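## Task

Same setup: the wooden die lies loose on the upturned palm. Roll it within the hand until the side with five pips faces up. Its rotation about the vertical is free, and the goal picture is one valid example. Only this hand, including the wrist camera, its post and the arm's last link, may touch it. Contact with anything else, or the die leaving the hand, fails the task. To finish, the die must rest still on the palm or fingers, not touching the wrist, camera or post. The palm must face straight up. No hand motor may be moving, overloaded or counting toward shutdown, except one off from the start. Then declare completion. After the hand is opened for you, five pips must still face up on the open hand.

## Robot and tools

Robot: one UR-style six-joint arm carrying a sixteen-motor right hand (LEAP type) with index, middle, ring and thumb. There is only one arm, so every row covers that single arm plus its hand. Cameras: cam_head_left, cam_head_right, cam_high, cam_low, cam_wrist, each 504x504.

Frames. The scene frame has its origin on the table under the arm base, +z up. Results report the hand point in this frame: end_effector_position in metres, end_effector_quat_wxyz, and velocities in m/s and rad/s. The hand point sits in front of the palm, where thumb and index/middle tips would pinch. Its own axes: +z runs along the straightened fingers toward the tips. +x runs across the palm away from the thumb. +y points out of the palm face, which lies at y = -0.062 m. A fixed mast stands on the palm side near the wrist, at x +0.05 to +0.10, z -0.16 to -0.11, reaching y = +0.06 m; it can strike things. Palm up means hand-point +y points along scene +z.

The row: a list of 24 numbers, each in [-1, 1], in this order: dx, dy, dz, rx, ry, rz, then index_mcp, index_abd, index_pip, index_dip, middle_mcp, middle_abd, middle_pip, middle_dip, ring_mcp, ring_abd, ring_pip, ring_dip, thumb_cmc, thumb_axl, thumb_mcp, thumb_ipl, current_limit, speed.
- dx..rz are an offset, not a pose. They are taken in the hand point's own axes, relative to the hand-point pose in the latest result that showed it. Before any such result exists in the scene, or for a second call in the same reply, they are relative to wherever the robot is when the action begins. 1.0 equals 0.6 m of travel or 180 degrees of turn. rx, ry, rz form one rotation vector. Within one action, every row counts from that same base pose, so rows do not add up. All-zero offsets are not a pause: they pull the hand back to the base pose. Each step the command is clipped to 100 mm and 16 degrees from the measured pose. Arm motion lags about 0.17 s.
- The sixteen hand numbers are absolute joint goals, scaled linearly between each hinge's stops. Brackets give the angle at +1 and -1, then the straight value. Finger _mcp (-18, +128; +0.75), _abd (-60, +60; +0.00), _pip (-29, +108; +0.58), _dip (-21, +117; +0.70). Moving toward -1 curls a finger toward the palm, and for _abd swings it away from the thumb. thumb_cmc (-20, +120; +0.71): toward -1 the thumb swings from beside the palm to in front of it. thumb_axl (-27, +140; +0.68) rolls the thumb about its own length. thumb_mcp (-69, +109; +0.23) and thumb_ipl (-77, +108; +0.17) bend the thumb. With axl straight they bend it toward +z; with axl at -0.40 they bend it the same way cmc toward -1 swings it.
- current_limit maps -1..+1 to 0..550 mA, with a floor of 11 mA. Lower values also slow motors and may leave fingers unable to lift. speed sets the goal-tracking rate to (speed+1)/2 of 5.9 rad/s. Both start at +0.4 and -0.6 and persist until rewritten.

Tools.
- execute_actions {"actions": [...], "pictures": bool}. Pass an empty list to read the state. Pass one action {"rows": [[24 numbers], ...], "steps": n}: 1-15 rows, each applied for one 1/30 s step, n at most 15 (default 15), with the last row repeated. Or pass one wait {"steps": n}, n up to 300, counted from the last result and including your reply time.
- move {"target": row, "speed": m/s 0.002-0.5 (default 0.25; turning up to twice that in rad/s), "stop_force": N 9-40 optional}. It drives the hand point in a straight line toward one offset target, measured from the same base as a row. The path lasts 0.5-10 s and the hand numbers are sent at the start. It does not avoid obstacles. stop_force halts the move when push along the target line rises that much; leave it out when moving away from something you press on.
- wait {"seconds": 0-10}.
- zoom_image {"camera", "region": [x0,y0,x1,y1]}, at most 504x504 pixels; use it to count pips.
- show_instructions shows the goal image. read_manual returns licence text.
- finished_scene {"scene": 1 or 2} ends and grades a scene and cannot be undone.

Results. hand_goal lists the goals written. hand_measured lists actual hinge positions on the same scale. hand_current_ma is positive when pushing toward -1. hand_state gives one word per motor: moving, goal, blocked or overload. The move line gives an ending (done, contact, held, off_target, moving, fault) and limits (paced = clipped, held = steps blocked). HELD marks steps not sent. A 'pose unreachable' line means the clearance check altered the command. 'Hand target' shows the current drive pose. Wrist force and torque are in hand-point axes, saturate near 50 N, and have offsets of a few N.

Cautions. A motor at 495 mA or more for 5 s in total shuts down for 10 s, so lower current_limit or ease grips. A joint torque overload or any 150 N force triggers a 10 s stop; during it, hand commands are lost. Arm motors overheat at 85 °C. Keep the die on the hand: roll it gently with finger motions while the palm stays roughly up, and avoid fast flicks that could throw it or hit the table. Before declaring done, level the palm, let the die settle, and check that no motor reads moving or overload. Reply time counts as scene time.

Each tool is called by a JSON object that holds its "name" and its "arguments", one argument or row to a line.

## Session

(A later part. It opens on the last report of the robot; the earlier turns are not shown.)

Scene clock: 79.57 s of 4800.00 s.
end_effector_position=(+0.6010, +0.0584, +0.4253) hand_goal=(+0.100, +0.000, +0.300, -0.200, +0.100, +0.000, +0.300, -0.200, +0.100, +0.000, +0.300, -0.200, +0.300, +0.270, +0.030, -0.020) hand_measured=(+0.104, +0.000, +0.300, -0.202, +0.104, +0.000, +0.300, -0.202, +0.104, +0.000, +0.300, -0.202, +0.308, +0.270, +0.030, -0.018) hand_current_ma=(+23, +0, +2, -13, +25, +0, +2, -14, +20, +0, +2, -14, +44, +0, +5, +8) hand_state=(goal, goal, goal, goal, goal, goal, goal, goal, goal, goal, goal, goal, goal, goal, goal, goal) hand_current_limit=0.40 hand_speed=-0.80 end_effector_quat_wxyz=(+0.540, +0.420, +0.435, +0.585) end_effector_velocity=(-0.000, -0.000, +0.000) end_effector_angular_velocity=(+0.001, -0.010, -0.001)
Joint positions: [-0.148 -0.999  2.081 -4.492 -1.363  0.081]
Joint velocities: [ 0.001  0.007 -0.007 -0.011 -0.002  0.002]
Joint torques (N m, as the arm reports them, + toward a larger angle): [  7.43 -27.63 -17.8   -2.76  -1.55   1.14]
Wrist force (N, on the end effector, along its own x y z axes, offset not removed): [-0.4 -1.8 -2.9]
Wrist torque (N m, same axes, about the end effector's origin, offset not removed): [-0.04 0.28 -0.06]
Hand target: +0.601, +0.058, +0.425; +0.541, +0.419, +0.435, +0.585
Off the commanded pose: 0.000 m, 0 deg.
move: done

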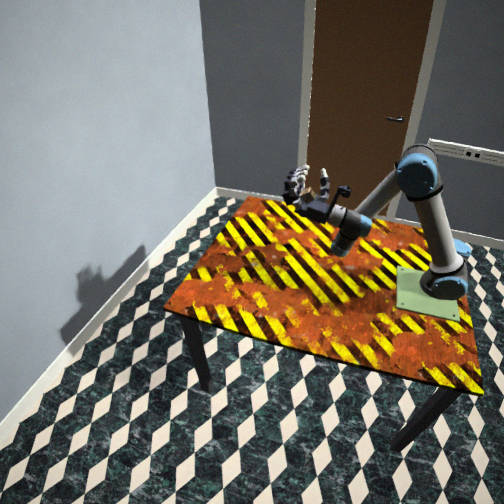

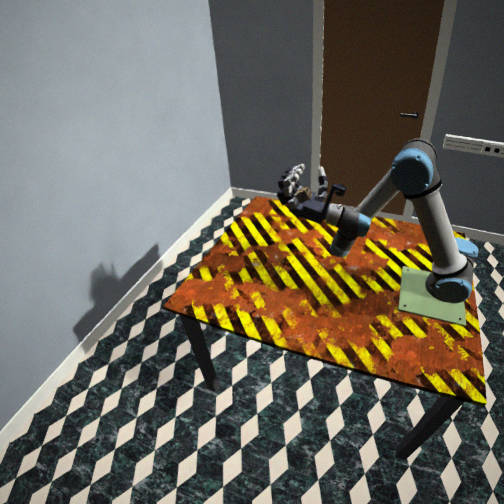

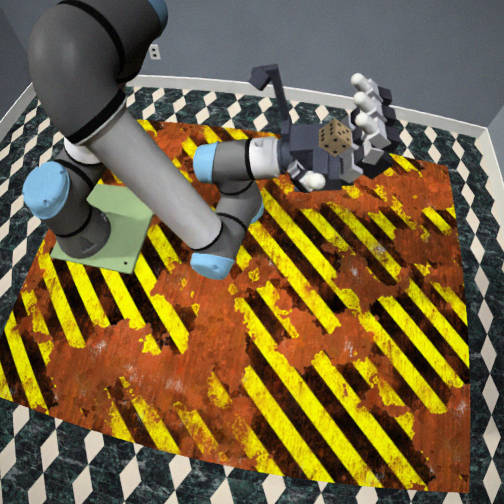

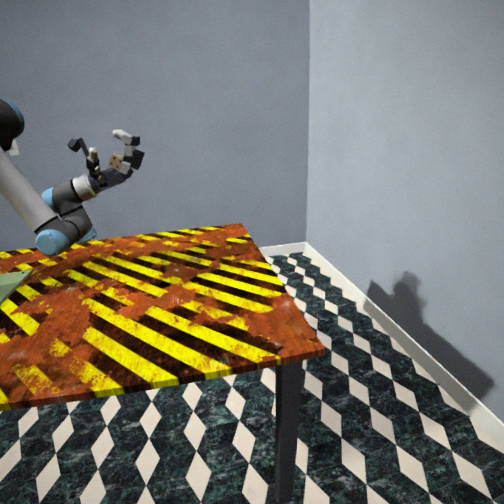

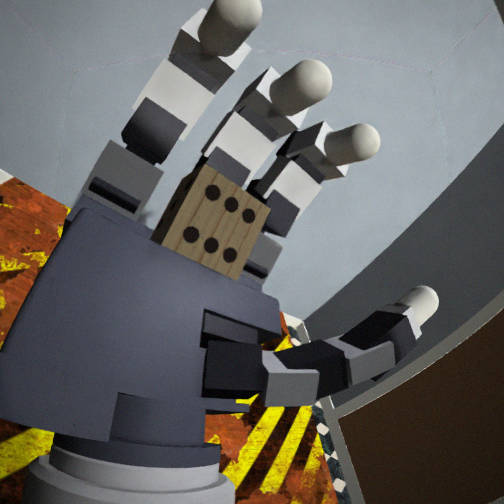

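{"name": "move", "arguments": {
  "target": [0,0,0,-0.03,0,0,0.1,0,0.3,-0.2,0.1,0,0.3,-0.2,0.1,0,0.3,-0.2,-0.8,-0.4,-0.3,0.17,0.4,-0.5],
  "speed": 0.05
}}

{"name": "zoom_image", "arguments": {
  "camera": "cam_low",
  "region": [50,100,180,210]
}}

Scene clock: 82.23 s of 4800.00 s.
end_effector_position=(+0.6009, +0.0584, +0.4253) hand_goal=(+0.100, +0.000, +0.300, -0.200, +0.100, +0.000, +0.300, -0.200, +0.100, +0.000, +0.300, -0.200, -0.800, -0.400, -0.300, +0.170) hand_measured=(+0.104, +0.000, +0.300, -0.202, +0.104, +0.000, +0.300, -0.202, +0.104, +0.000, +0.300, -0.202, -0.806, -0.400, -0.304, +0.168) hand_current_ma=(+23, +0, +2, -13, +25, +0, +2, -14, +20, +0, +2, -14, -27, +4, -24, -15) hand_state=(goal, goal, goal, goal, goal, goal, goal, goal, goal, goal, goal, goal, goal, goal, goal, goal) hand_current_limit=0.40 hand_speed=-0.50 end_effector_quat_wxyz=(+0.560, +0.394, +0.407, +0.605) end_effector_velocity=(-0.000, +0.000, +0.000) end_effector_angular_velocity=(-0.000, -0.001, +0.001)
Joint positions: [-0.14  -0.934  2.012 -4.584 -1.38   0.098]
Joint velocities: [ 0.001  0.001 -0.001 -0.001 -0.    -0.   ]
Joint torques (N m, as the arm reports them, + toward a larger angle): [  7.04 -27.96 -17.66  -2.53  -1.48   1.27]
Wrist force (N, on the end effector, along its own x y z axes, offset not removed): [-0.9 -3.4 -3.0]
Wrist torque (N m, same axes, about the end effector's origin, offset not removed): [-0.30 0.45 -0.07]
Hand target: +0.601, +0.058, +0.425; +0.560, +0.394, +0.407, +0.605
Off the commanded pose: 0.000 m, 0 deg.
move: done

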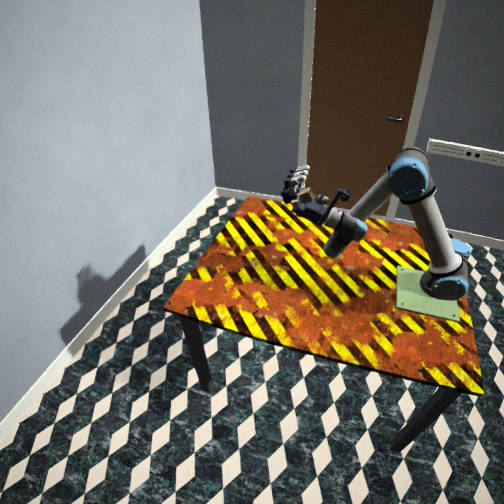

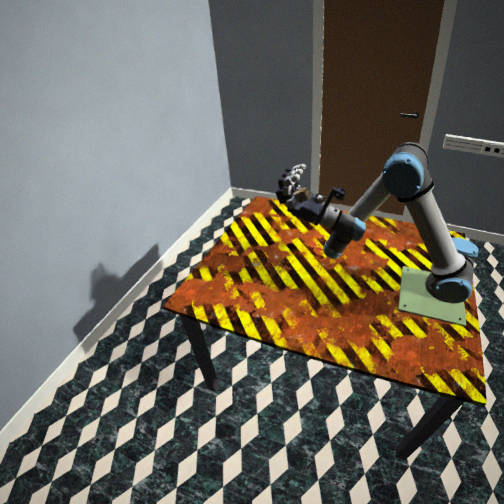

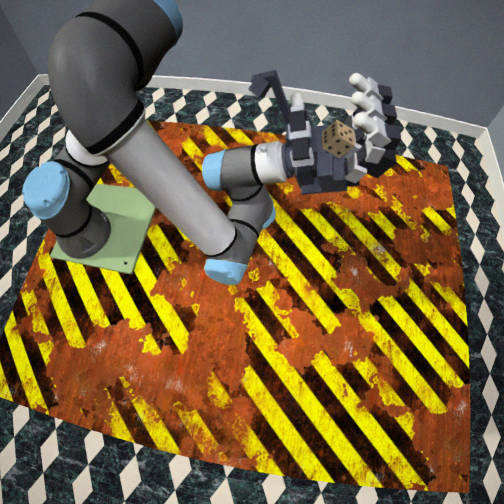

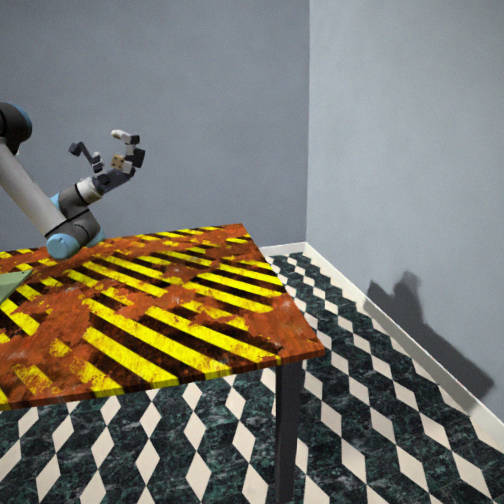

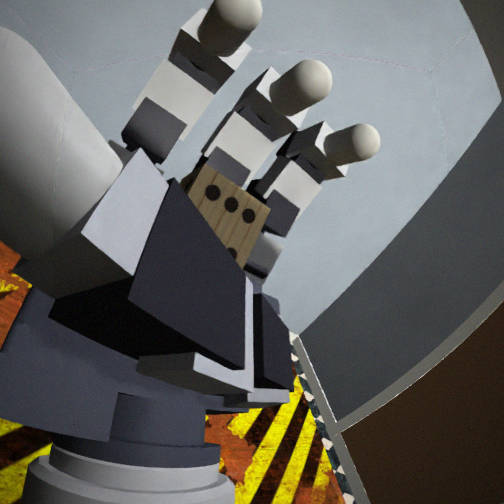

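Region (50, 100, 180, 210) of cam_low's 504x504 image, scaled by 3.877, with more detail than that image has; it fills the top 426 rows of this view, and the rest is white.

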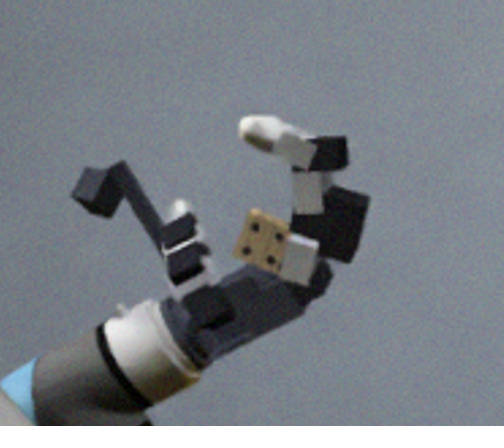

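A fence is in place with room for the die. Tilting further.

{"name": "move", "arguments": {
  "target": [0,0,0,-0.04,0,0,0.1,0,0.3,-0.2,0.1,0,0.3,-0.2,0.1,0,0.3,-0.2,-0.8,-0.4,-0.3,0.17,0.4,-0.5],
  "speed": 0.05
}}

{"name": "zoom_image", "arguments": {
  "camera": "cam_low",
  "region": [50,100,180,210]
}}

Scene clock: 84.43 s of 4800.00 s.
end_effector_position=(+0.6009, +0.0584, +0.4252) hand_goal=(+0.100, +0.000, +0.300, -0.200, +0.100, +0.000, +0.300, -0.200, +0.100, +0.000, +0.300, -0.200, -0.800, -0.400, -0.300, +0.170) hand_measured=(+0.104, +0.000, +0.300, -0.202, +0.104, +0.000, +0.300, -0.202, +0.104, +0.000, +0.300, -0.202, -0.806, -0.400, -0.304, +0.168) hand_current_ma=(+23, +0, +2, -13, +25, +0, +2, -14, +20, +0, +2, -14, -27, +1, -24, -15) hand_state=(goal, goal, goal, goal, goal, goal, goal, goal, goal, goal, goal, goal, goal, goal, goal, goal) hand_current_limit=0.40 hand_speed=-0.50 end_effector_quat_wxyz=(+0.583, +0.358, +0.369, +0.629) end_effector_velocity=(-0.000, +0.000, +0.000) end_effector_angular_velocity=(+0.001, -0.015, +0.000)
Joint positions: [-0.128 -0.855  1.912 -4.686 -1.404  0.115]
Joint velocities: [ 0.002  0.008 -0.012 -0.011 -0.003  0.001]
Joint torques (N m, as the arm reports them, + toward a larger angle): [  6.94 -29.95 -17.85  -2.14  -1.45   1.32]
Wrist force (N, on the end effector, along its own x y z axes, offset not removed): [-1.0 -1.8 -5.8]
Wrist torque (N m, same axes, about the end effector's origin, offset not removed): [0.03 0.52 -0.14]
Hand target: +0.601, +0.058, +0.425; +0.583, +0.358, +0.369, +0.629
Off the commanded pose: 0.000 m, 0 deg.
move: done

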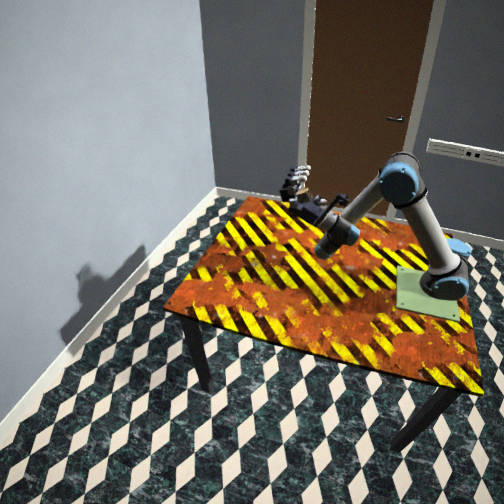

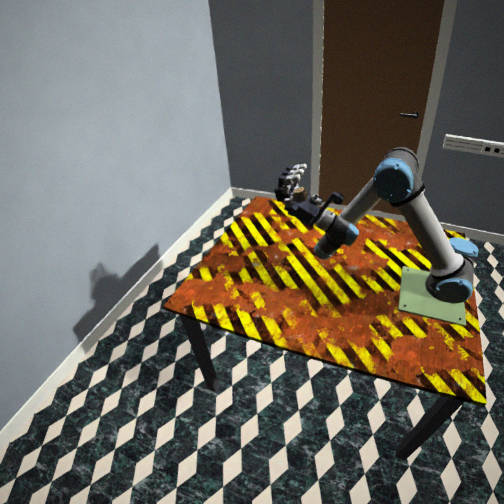

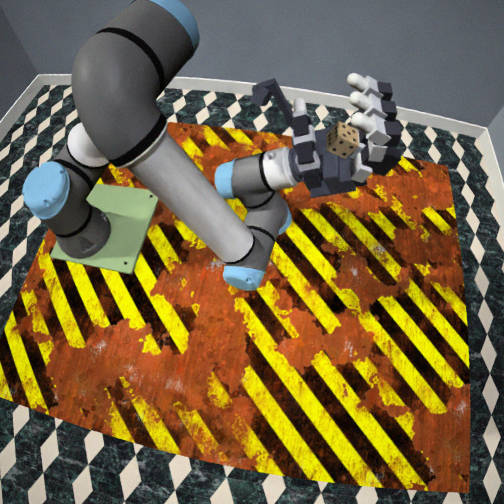

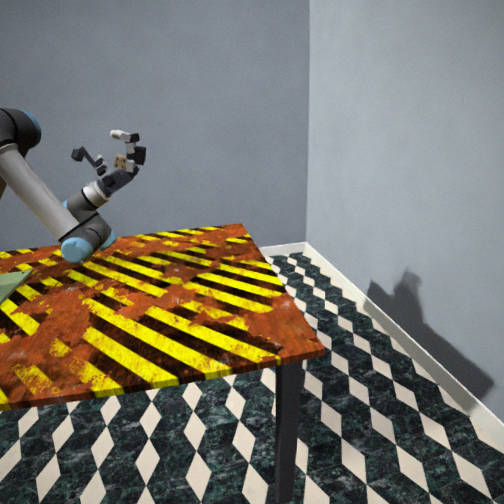

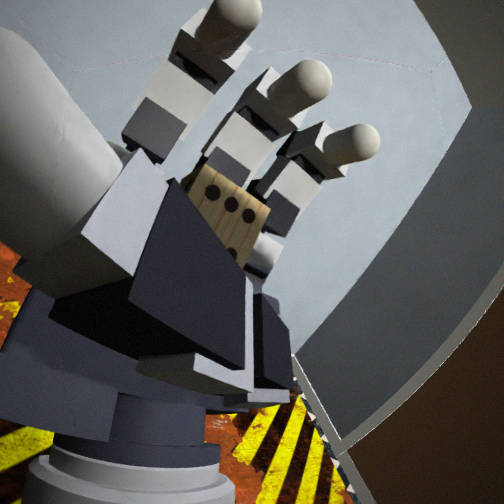

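Region (50, 100, 180, 210) of cam_low's 504x504 image, scaled by 3.877, with more detail than that image has; it fills the top 426 rows of this view, and the rest is white.

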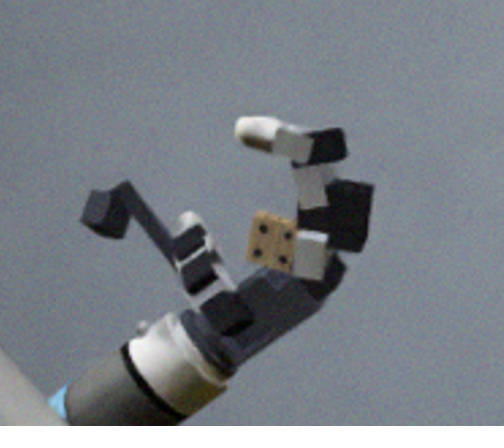

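{"name": "move", "arguments": {
  "target": [0,0,0,-0.04,0,0,0.1,0,0.3,-0.2,0.1,0,0.3,-0.2,0.1,0,0.3,-0.2,-0.8,-0.4,-0.3,0.17,0.4,-0.5],
  "speed": 0.04
}}

{"name": "zoom_image", "arguments": {
  "camera": "cam_low",
  "region": [50,100,180,210]
}}

Scene clock: 86.83 s of 4800.00 s.
end_effector_position=(+0.6009, +0.0584, +0.4252) hand_goal=(+0.100, +0.000, +0.300, -0.200, +0.100, +0.000, +0.300, -0.200, +0.100, +0.000, +0.300, -0.200, -0.800, -0.400, -0.300, +0.170) hand_measured=(+0.104, +0.000, +0.300, -0.202, +0.104, +0.000, +0.300, -0.202, +0.104, +0.000, +0.300, -0.202, -0.806, -0.400, -0.304, +0.168) hand_current_ma=(+23, +0, +2, -13, +25, +0, +2, -14, +20, +0, +2, -14, -27, -2, -24, -15) hand_state=(goal, goal, goal, goal, goal, goal, goal, goal, goal, goal, goal, goal, goal, goal, goal, goal) hand_current_limit=0.40 hand_speed=-0.50 end_effector_quat_wxyz=(+0.604, +0.321, +0.329, +0.651) end_effector_velocity=(-0.000, +0.000, +0.000) end_effector_angular_velocity=(+0.000, -0.012, -0.000)
Joint positions: [-0.116 -0.785  1.802 -4.771 -1.429  0.128]
Joint velocities: [ 0.001  0.006 -0.01  -0.007 -0.002  0.001]
Joint torques (N m, as the arm reports them, + toward a larger angle): [  7.31 -32.34 -18.35  -1.33  -1.44   1.16]
Wrist force (N, on the end effector, along its own x y z axes, offset not removed): [-1.3 -4.0 -1.5]
Wrist torque (N m, same axes, about the end effector's origin, offset not removed): [-0.38 0.37 -0.28]
Hand target: +0.601, +0.058, +0.425; +0.604, +0.321, +0.329, +0.651
Off the commanded pose: 0.000 m, 0 deg.
move: done

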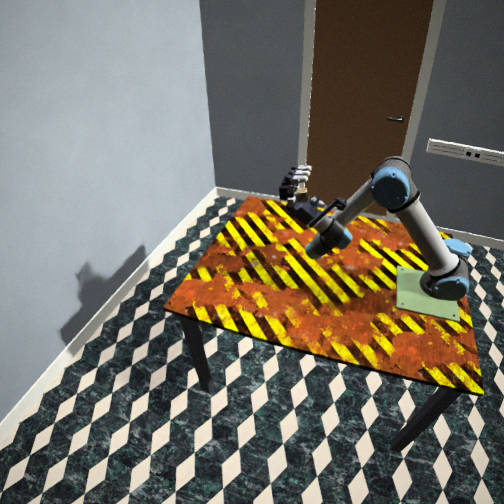

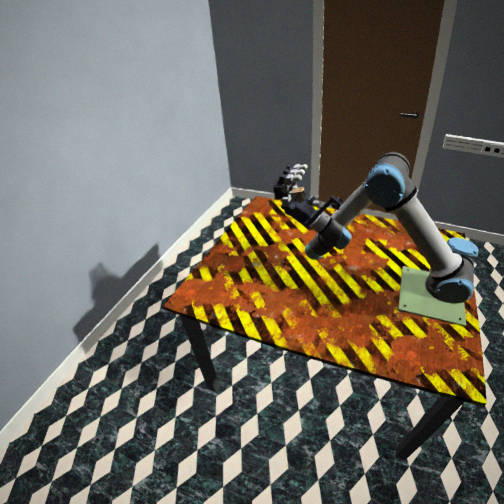

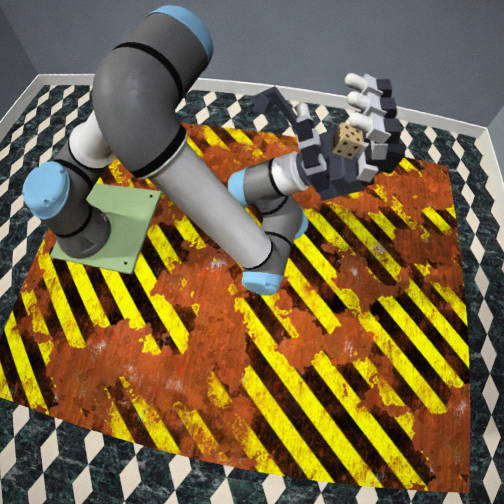

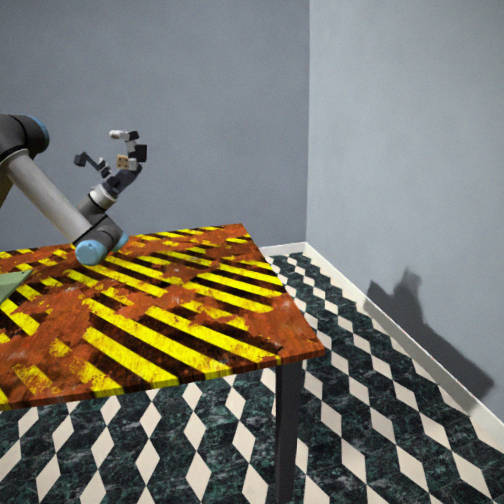

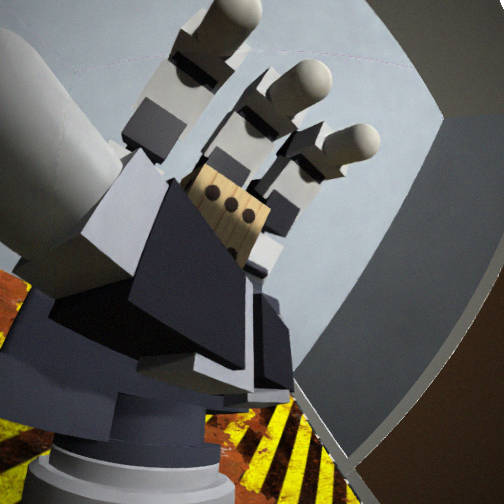

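Region (50, 100, 180, 210) of cam_low's 504x504 image, scaled by 3.877, with more detail than that image has; it fills the top 426 rows of this view, and the rest is white.

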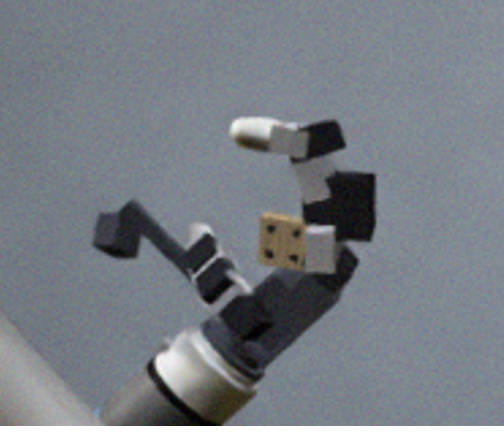

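{"name": "move", "arguments": {
  "target": [0,0.05,0.04,0.05,0,0,0.2,0,0.3,-0.2,0.2,0,0.3,-0.2,0.2,0,0.3,-0.2,-0.8,-0.4,-0.3,0.17,0.4,-0.9],
  "speed": 0.05
}}

{"name": "zoom_image", "arguments": {
  "camera": "cam_low",
  "region": [50,80,180,190]
}}

Scene clock: 89.63 s of 4800.00 s.
end_effector_position=(+0.6033, +0.0578, +0.4634) hand_goal=(+0.200, +0.000, +0.300, -0.200, +0.200, +0.000, +0.300, -0.200, +0.200, +0.000, +0.300, -0.200, -0.800, -0.400, -0.300, +0.170) hand_measured=(+0.202, +0.000, +0.300, -0.202, +0.202, +0.000, +0.300, -0.202, +0.202, +0.000, +0.300, -0.202, -0.806, -0.400, -0.304, +0.168) hand_current_ma=(+12, +0, +2, -13, +12, +0, +2, -14, +10, +0, +2, -14, -27, -2, -24, -15) hand_state=(goal, goal, goal, goal, goal, goal, goal, goal, goal, goal, goal, goal, goal, goal, goal, goal) hand_current_limit=0.40 hand_speed=-0.90 end_effector_quat_wxyz=(+0.577, +0.367, +0.379, +0.623) end_effector_velocity=(+0.000, -0.000, +0.002) end_effector_angular_velocity=(-0.000, +0.008, -0.000)
Joint positions: [-0.132 -0.953  1.93  -4.575 -1.397  0.111]
Joint velocities: [-0.001 -0.008  0.005  0.011  0.002 -0.001]
Joint torques (N m, as the arm reports them, + toward a larger angle): [ -5.76 -42.43  -7.75   1.     1.46  -1.45]
Wrist force (N, on the end effector, along its own x y z axes, offset not removed): [0.7 -1.0 -1.9]
Wrist torque (N m, same axes, about the end effector's origin, offset not removed): [-0.03 0.12 0.05]
Hand target: +0.603, +0.058, +0.464; +0.577, +0.368, +0.379, +0.623
Off the commanded pose: 0.000 m, 0 deg.
move: done

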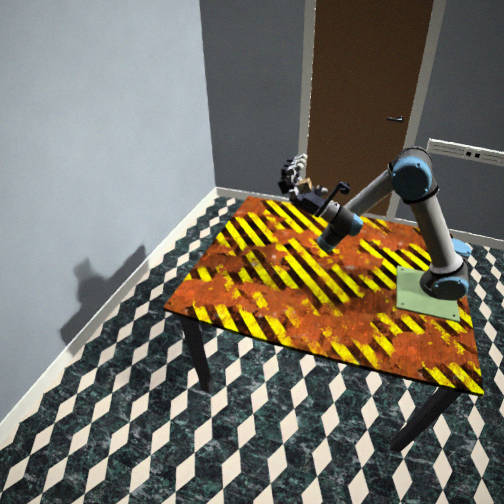

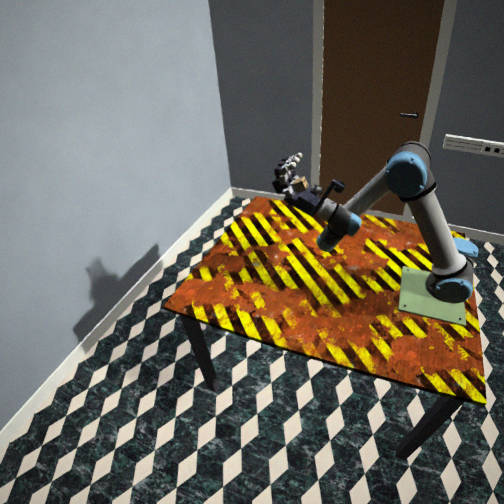

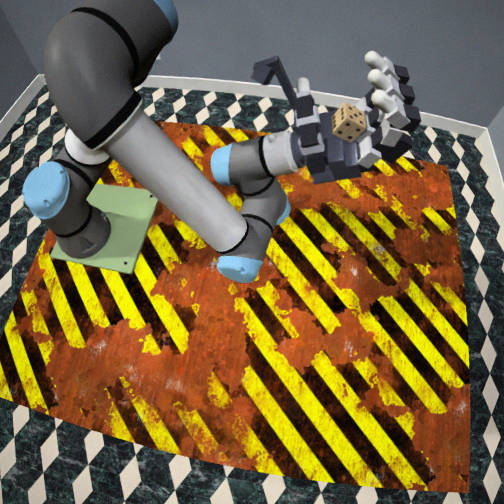

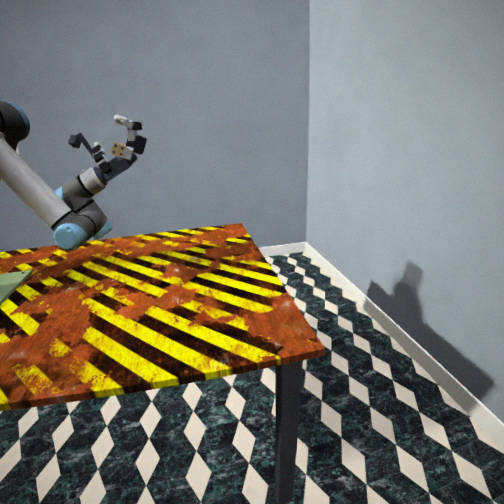

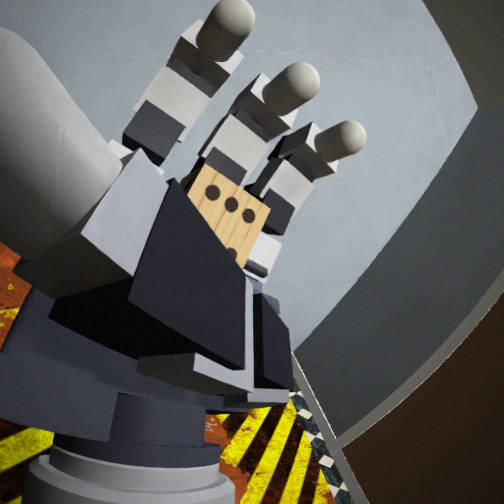

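Region (50, 80, 180, 190) of cam_low's 504x504 image, scaled by 3.877, with more detail than that image has; it fills the top 426 rows of this view, and the rest is white.

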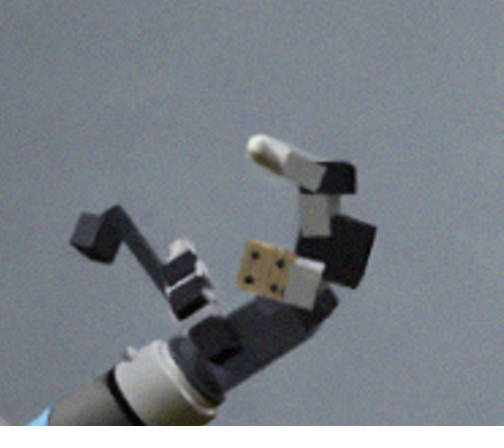

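{"name": "move", "arguments": {
  "target": [0,0.03,0.03,-0.1,0,0,0.15,0,0.3,-0.2,0.15,0,0.3,-0.2,0.15,0,0.3,-0.2,-0.8,-0.4,-0.3,0.17,0.4,-0.9],
  "speed": 0.06
}}

{"name": "zoom_image", "arguments": {
  "camera": "cam_low",
  "region": [50,80,180,190]
}}

Scene clock: 93.53 s of 4800.00 s.
end_effector_position=(+0.6114, +0.0578, +0.4873) hand_goal=(+0.150, +0.000, +0.300, -0.200, +0.150, +0.000, +0.300, -0.200, +0.150, +0.000, +0.300, -0.200, -0.800, -0.400, -0.300, +0.170) hand_measured=(+0.154, +0.000, +0.300, -0.202, +0.154, +0.000, +0.300, -0.202, +0.154, +0.000, +0.300, -0.202, -0.806, -0.400, -0.304, +0.168) hand_current_ma=(+20, +0, +2, -13, +20, +0, +2, -14, +18, +0, +2, -14, -27, -6, -24, -15) hand_state=(goal, goal, goal, goal, goal, goal, goal, goal, goal, goal, goal, goal, goal, goal, goal, goal) hand_current_limit=0.40 hand_speed=-0.90 end_effector_quat_wxyz=(+0.627, +0.273, +0.277, +0.675) end_effector_velocity=(+0.001, -0.000, +0.001) end_effector_angular_velocity=(+0.001, -0.011, -0.001)
Joint positions: [-0.101 -0.801  1.617 -4.726 -1.461  0.139]
Joint velocities: [ 0.001  0.006 -0.013 -0.003 -0.003  0.   ]
Joint torques (N m, as the arm reports them, + toward a larger angle): [  7.09 -35.42 -20.26  -0.98  -1.4    1.28]
Wrist force (N, on the end effector, along its own x y z axes, offset not removed): [-0.5 -1.1 -2.7]
Wrist torque (N m, same axes, about the end effector's origin, offset not removed): [-0.11 0.22 -0.01]
Hand target: +0.611, +0.058, +0.487; +0.628, +0.273, +0.277, +0.675
Off the commanded pose: 0.000 m, 0 deg.
move: done

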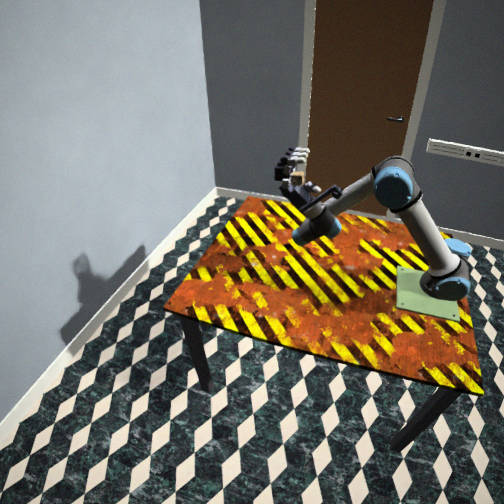

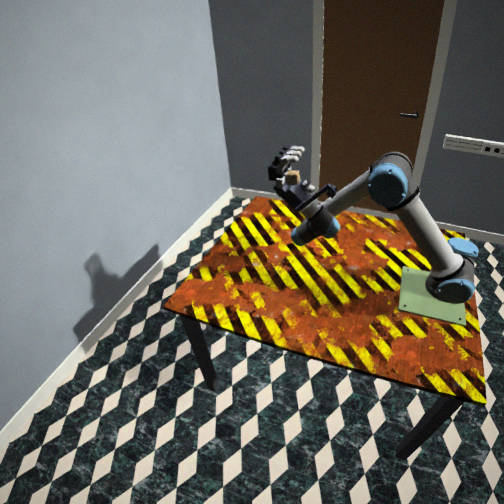

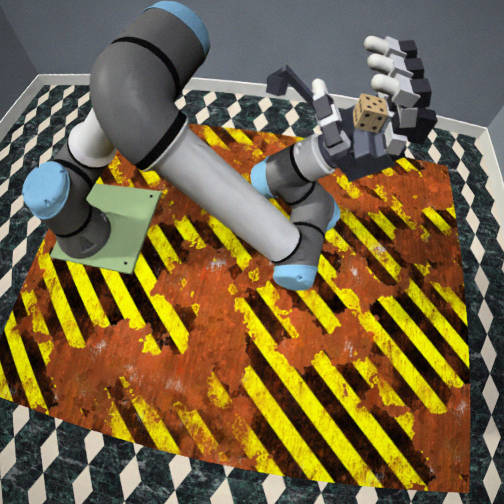

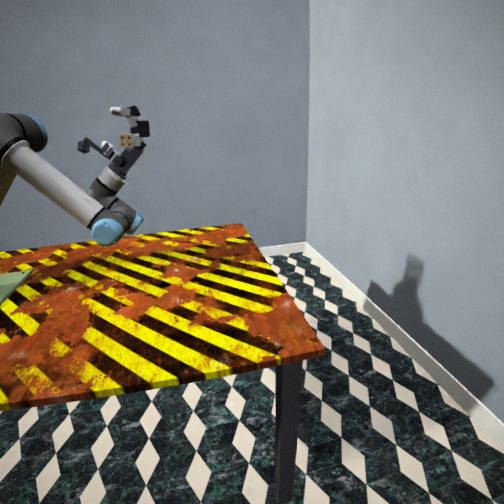

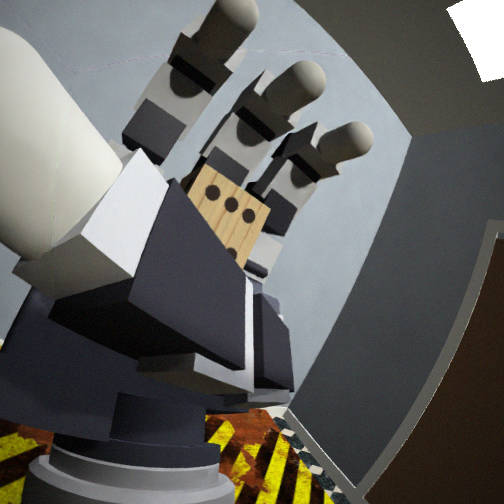

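Region (50, 80, 180, 190) of cam_low's 504x504 image, scaled by 3.877, with more detail than that image has; it fills the top 426 rows of this view, and the rest is white.

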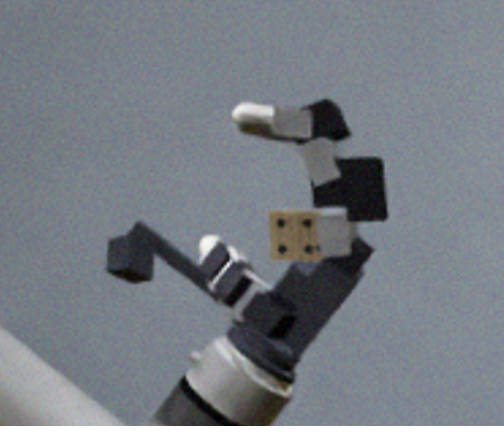

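{"name": "move", "arguments": {
  "target": [0,0,0,0.03,0,0,0.4,0,0.3,-0.2,0.4,0,0.3,-0.2,0.4,0,0.3,-0.2,-0.8,-0.4,-0.3,0.17,0.4,-0.9],
  "speed": 0.06
}}

{"name": "zoom_image", "arguments": {
  "camera": "cam_low",
  "region": [50,80,180,190]
}}

Scene clock: 95.73 s of 4800.00 s.
end_effector_position=(+0.6114, +0.0578, +0.4874) hand_goal=(+0.400, +0.000, +0.300, -0.200, +0.400, +0.000, +0.300, -0.200, +0.400, +0.000, +0.300, -0.200, -0.800, -0.400, -0.300, +0.170) hand_measured=(+0.402, +0.000, +0.300, -0.202, +0.402, +0.000, +0.300, -0.202, +0.402, +0.000, +0.300, -0.202, -0.806, -0.400, -0.304, +0.168) hand_current_ma=(+14, +0, +2, -13, +14, +0, +2, -14, +13, +0, +2, -14, -27, -6, -24, -15) hand_state=(goal, goal, goal, goal, goal, goal, goal, goal, goal, goal, goal, goal, goal, goal, goal, goal) hand_current_limit=0.40 hand_speed=-0.90 end_effector_quat_wxyz=(+0.614, +0.302, +0.309, +0.661) end_effector_velocity=(+0.000, -0.000, -0.000) end_effector_angular_velocity=(+0.000, +0.001, -0.000)
Joint positions: [-0.109 -0.853  1.709 -4.672 -1.442  0.133]
Joint velocities: [-0.    -0.001  0.001  0.001  0.     0.   ]
Joint torques (N m, as the arm reports them, + toward a larger angle): [ -6.85 -47.28  -8.25   1.49   1.32  -1.47]
Wrist force (N, on the end effector, along its own x y z axes, offset not removed): [1.3 -2.2 -3.8]
Wrist torque (N m, same axes, about the end effector's origin, offset not removed): [-0.07 0.00 0.07]
Hand target: +0.611, +0.058, +0.487; +0.614, +0.302, +0.309, +0.661
Off the commanded pose: 0.000 m, 0 deg.
move: done

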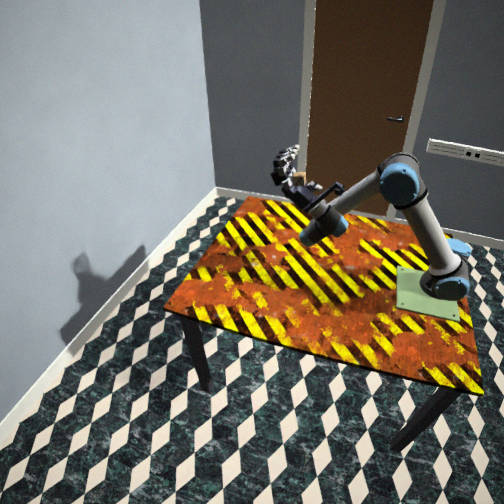

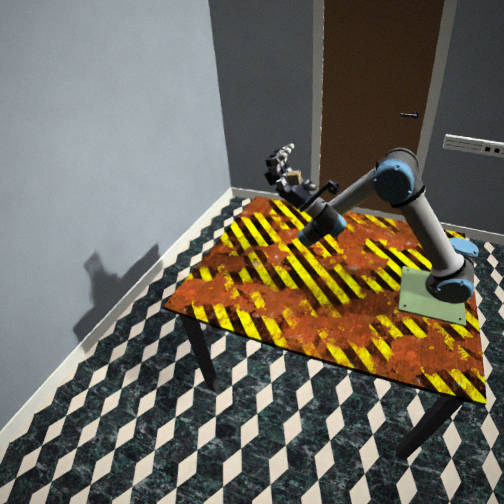

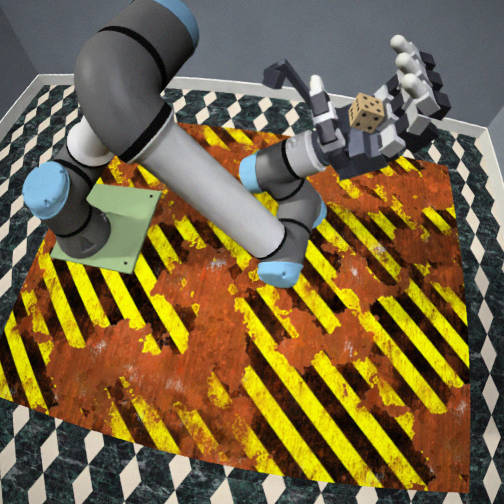

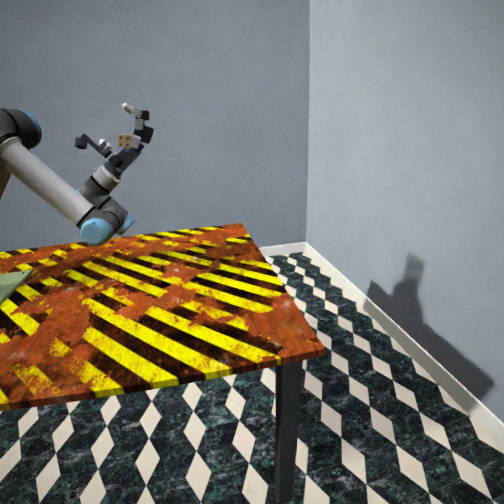

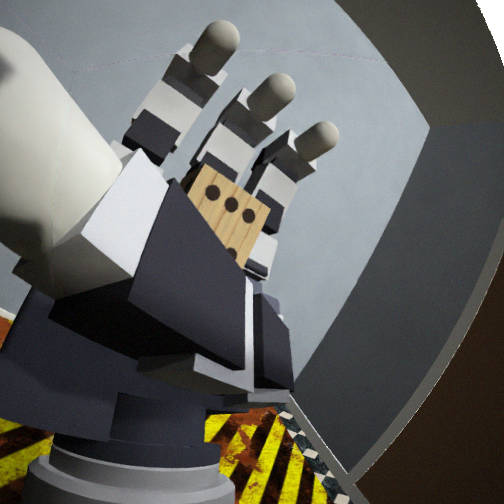

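Region (50, 80, 180, 190) of cam_low's 504x504 image, scaled by 3.877, with more detail than that image has; it fills the top 426 rows of this view, and the rest is white.

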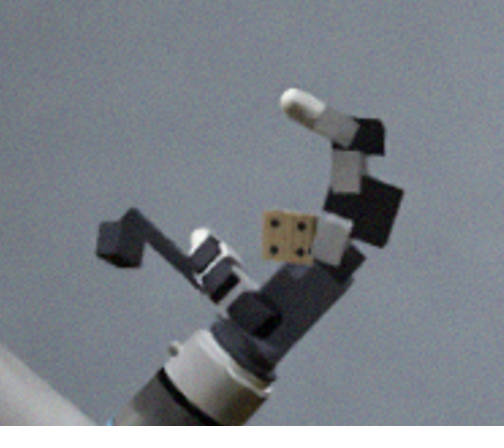

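{"name": "move", "arguments": {
  "target": [0,0,0,0,0,0,0.4,0,0.3,-0.2,0.15,0,-0.6,-0.2,0.4,0,0.3,-0.2,-0.8,-0.4,-0.3,0.17,0.4,-0.8]
}}

{"name": "zoom_image", "arguments": {
  "camera": "cam_low",
  "region": [50,80,180,190]
}}

Scene clock: 99.20 s of 4800.00 s.
end_effector_position=(+0.6114, +0.0578, +0.4874) hand_goal=(+0.400, +0.000, +0.300, -0.200, +0.150, +0.000, -0.600, -0.200, +0.400, +0.000, +0.300, -0.200, -0.800, -0.400, -0.300, +0.170) hand_measured=(+0.402, +0.000, +0.300, -0.202, +0.154, +0.000, -0.586, -0.198, +0.402, +0.000, +0.300, -0.202, -0.806, -0.400, -0.304, +0.168) hand_current_ma=(+14, +0, +2, -13, +18, +0, +72, +5, +13, +0, +2, -14, -27, -6, -24, -15) hand_state=(goal, goal, goal, goal, goal, goal, goal, goal, goal, goal, goal, goal, goal, goal, goal, goal) hand_current_limit=0.40 hand_speed=-0.80 end_effector_quat_wxyz=(+0.614, +0.302, +0.309, +0.661) end_effector_velocity=(+0.000, -0.001, -0.000) end_effector_angular_velocity=(+0.000, +0.001, -0.001)
Joint positions: [-0.109 -0.853  1.709 -4.672 -1.442  0.133]
Joint velocities: [-0.001  0.     0.     0.001 -0.    -0.   ]
Joint torques (N m, as the arm reports them, + toward a larger angle): [ -2.89 -33.5  -20.46  -1.32  -1.07  -0.61]
Wrist force (N, on the end effector, along its own x y z axes, offset not removed): [-1.4 0.5 -1.8]
Wrist torque (N m, same axes, about the end effector's origin, offset not removed): [0.22 0.46 -0.14]
Hand target: +0.611, +0.058, +0.487; +0.614, +0.302, +0.309, +0.661
Off the commanded pose: 0.000 m, 0 deg.
move: done

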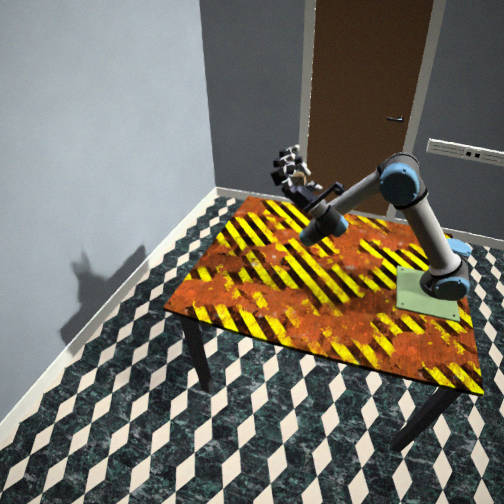

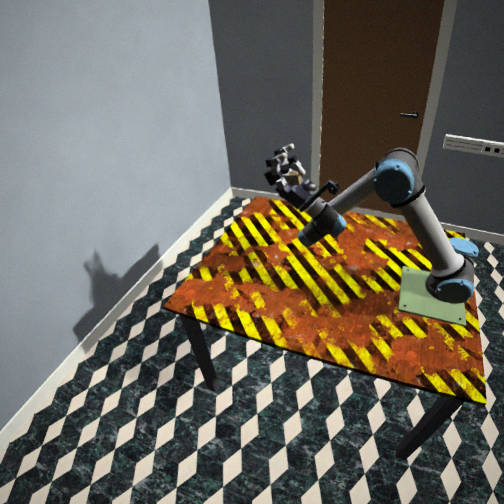

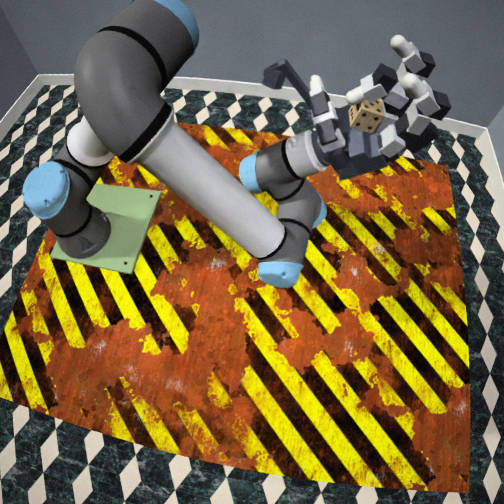

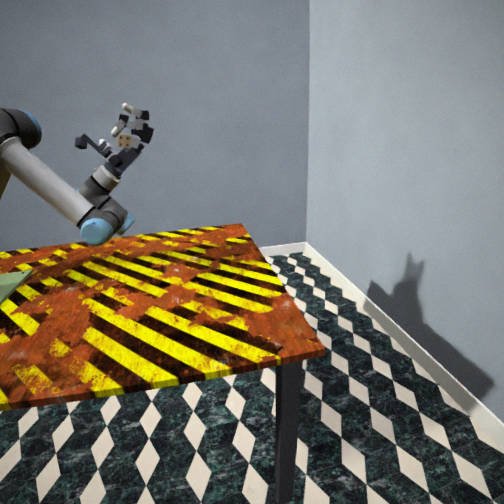

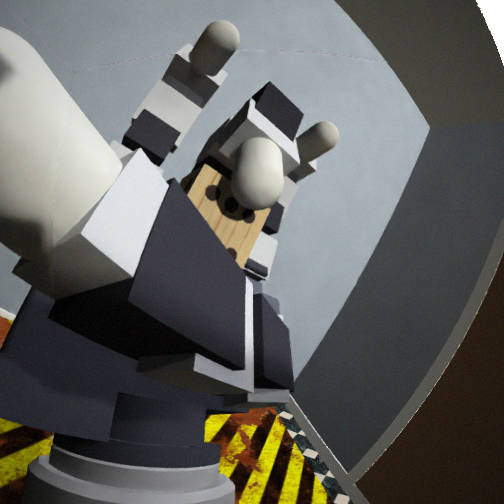

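Region (50, 80, 180, 190) of cam_low's 504x504 image, scaled by 3.877, with more detail than that image has; it fills the top 426 rows of this view, and the rest is white.

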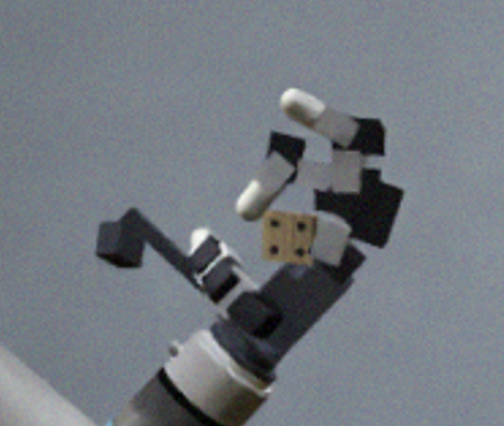

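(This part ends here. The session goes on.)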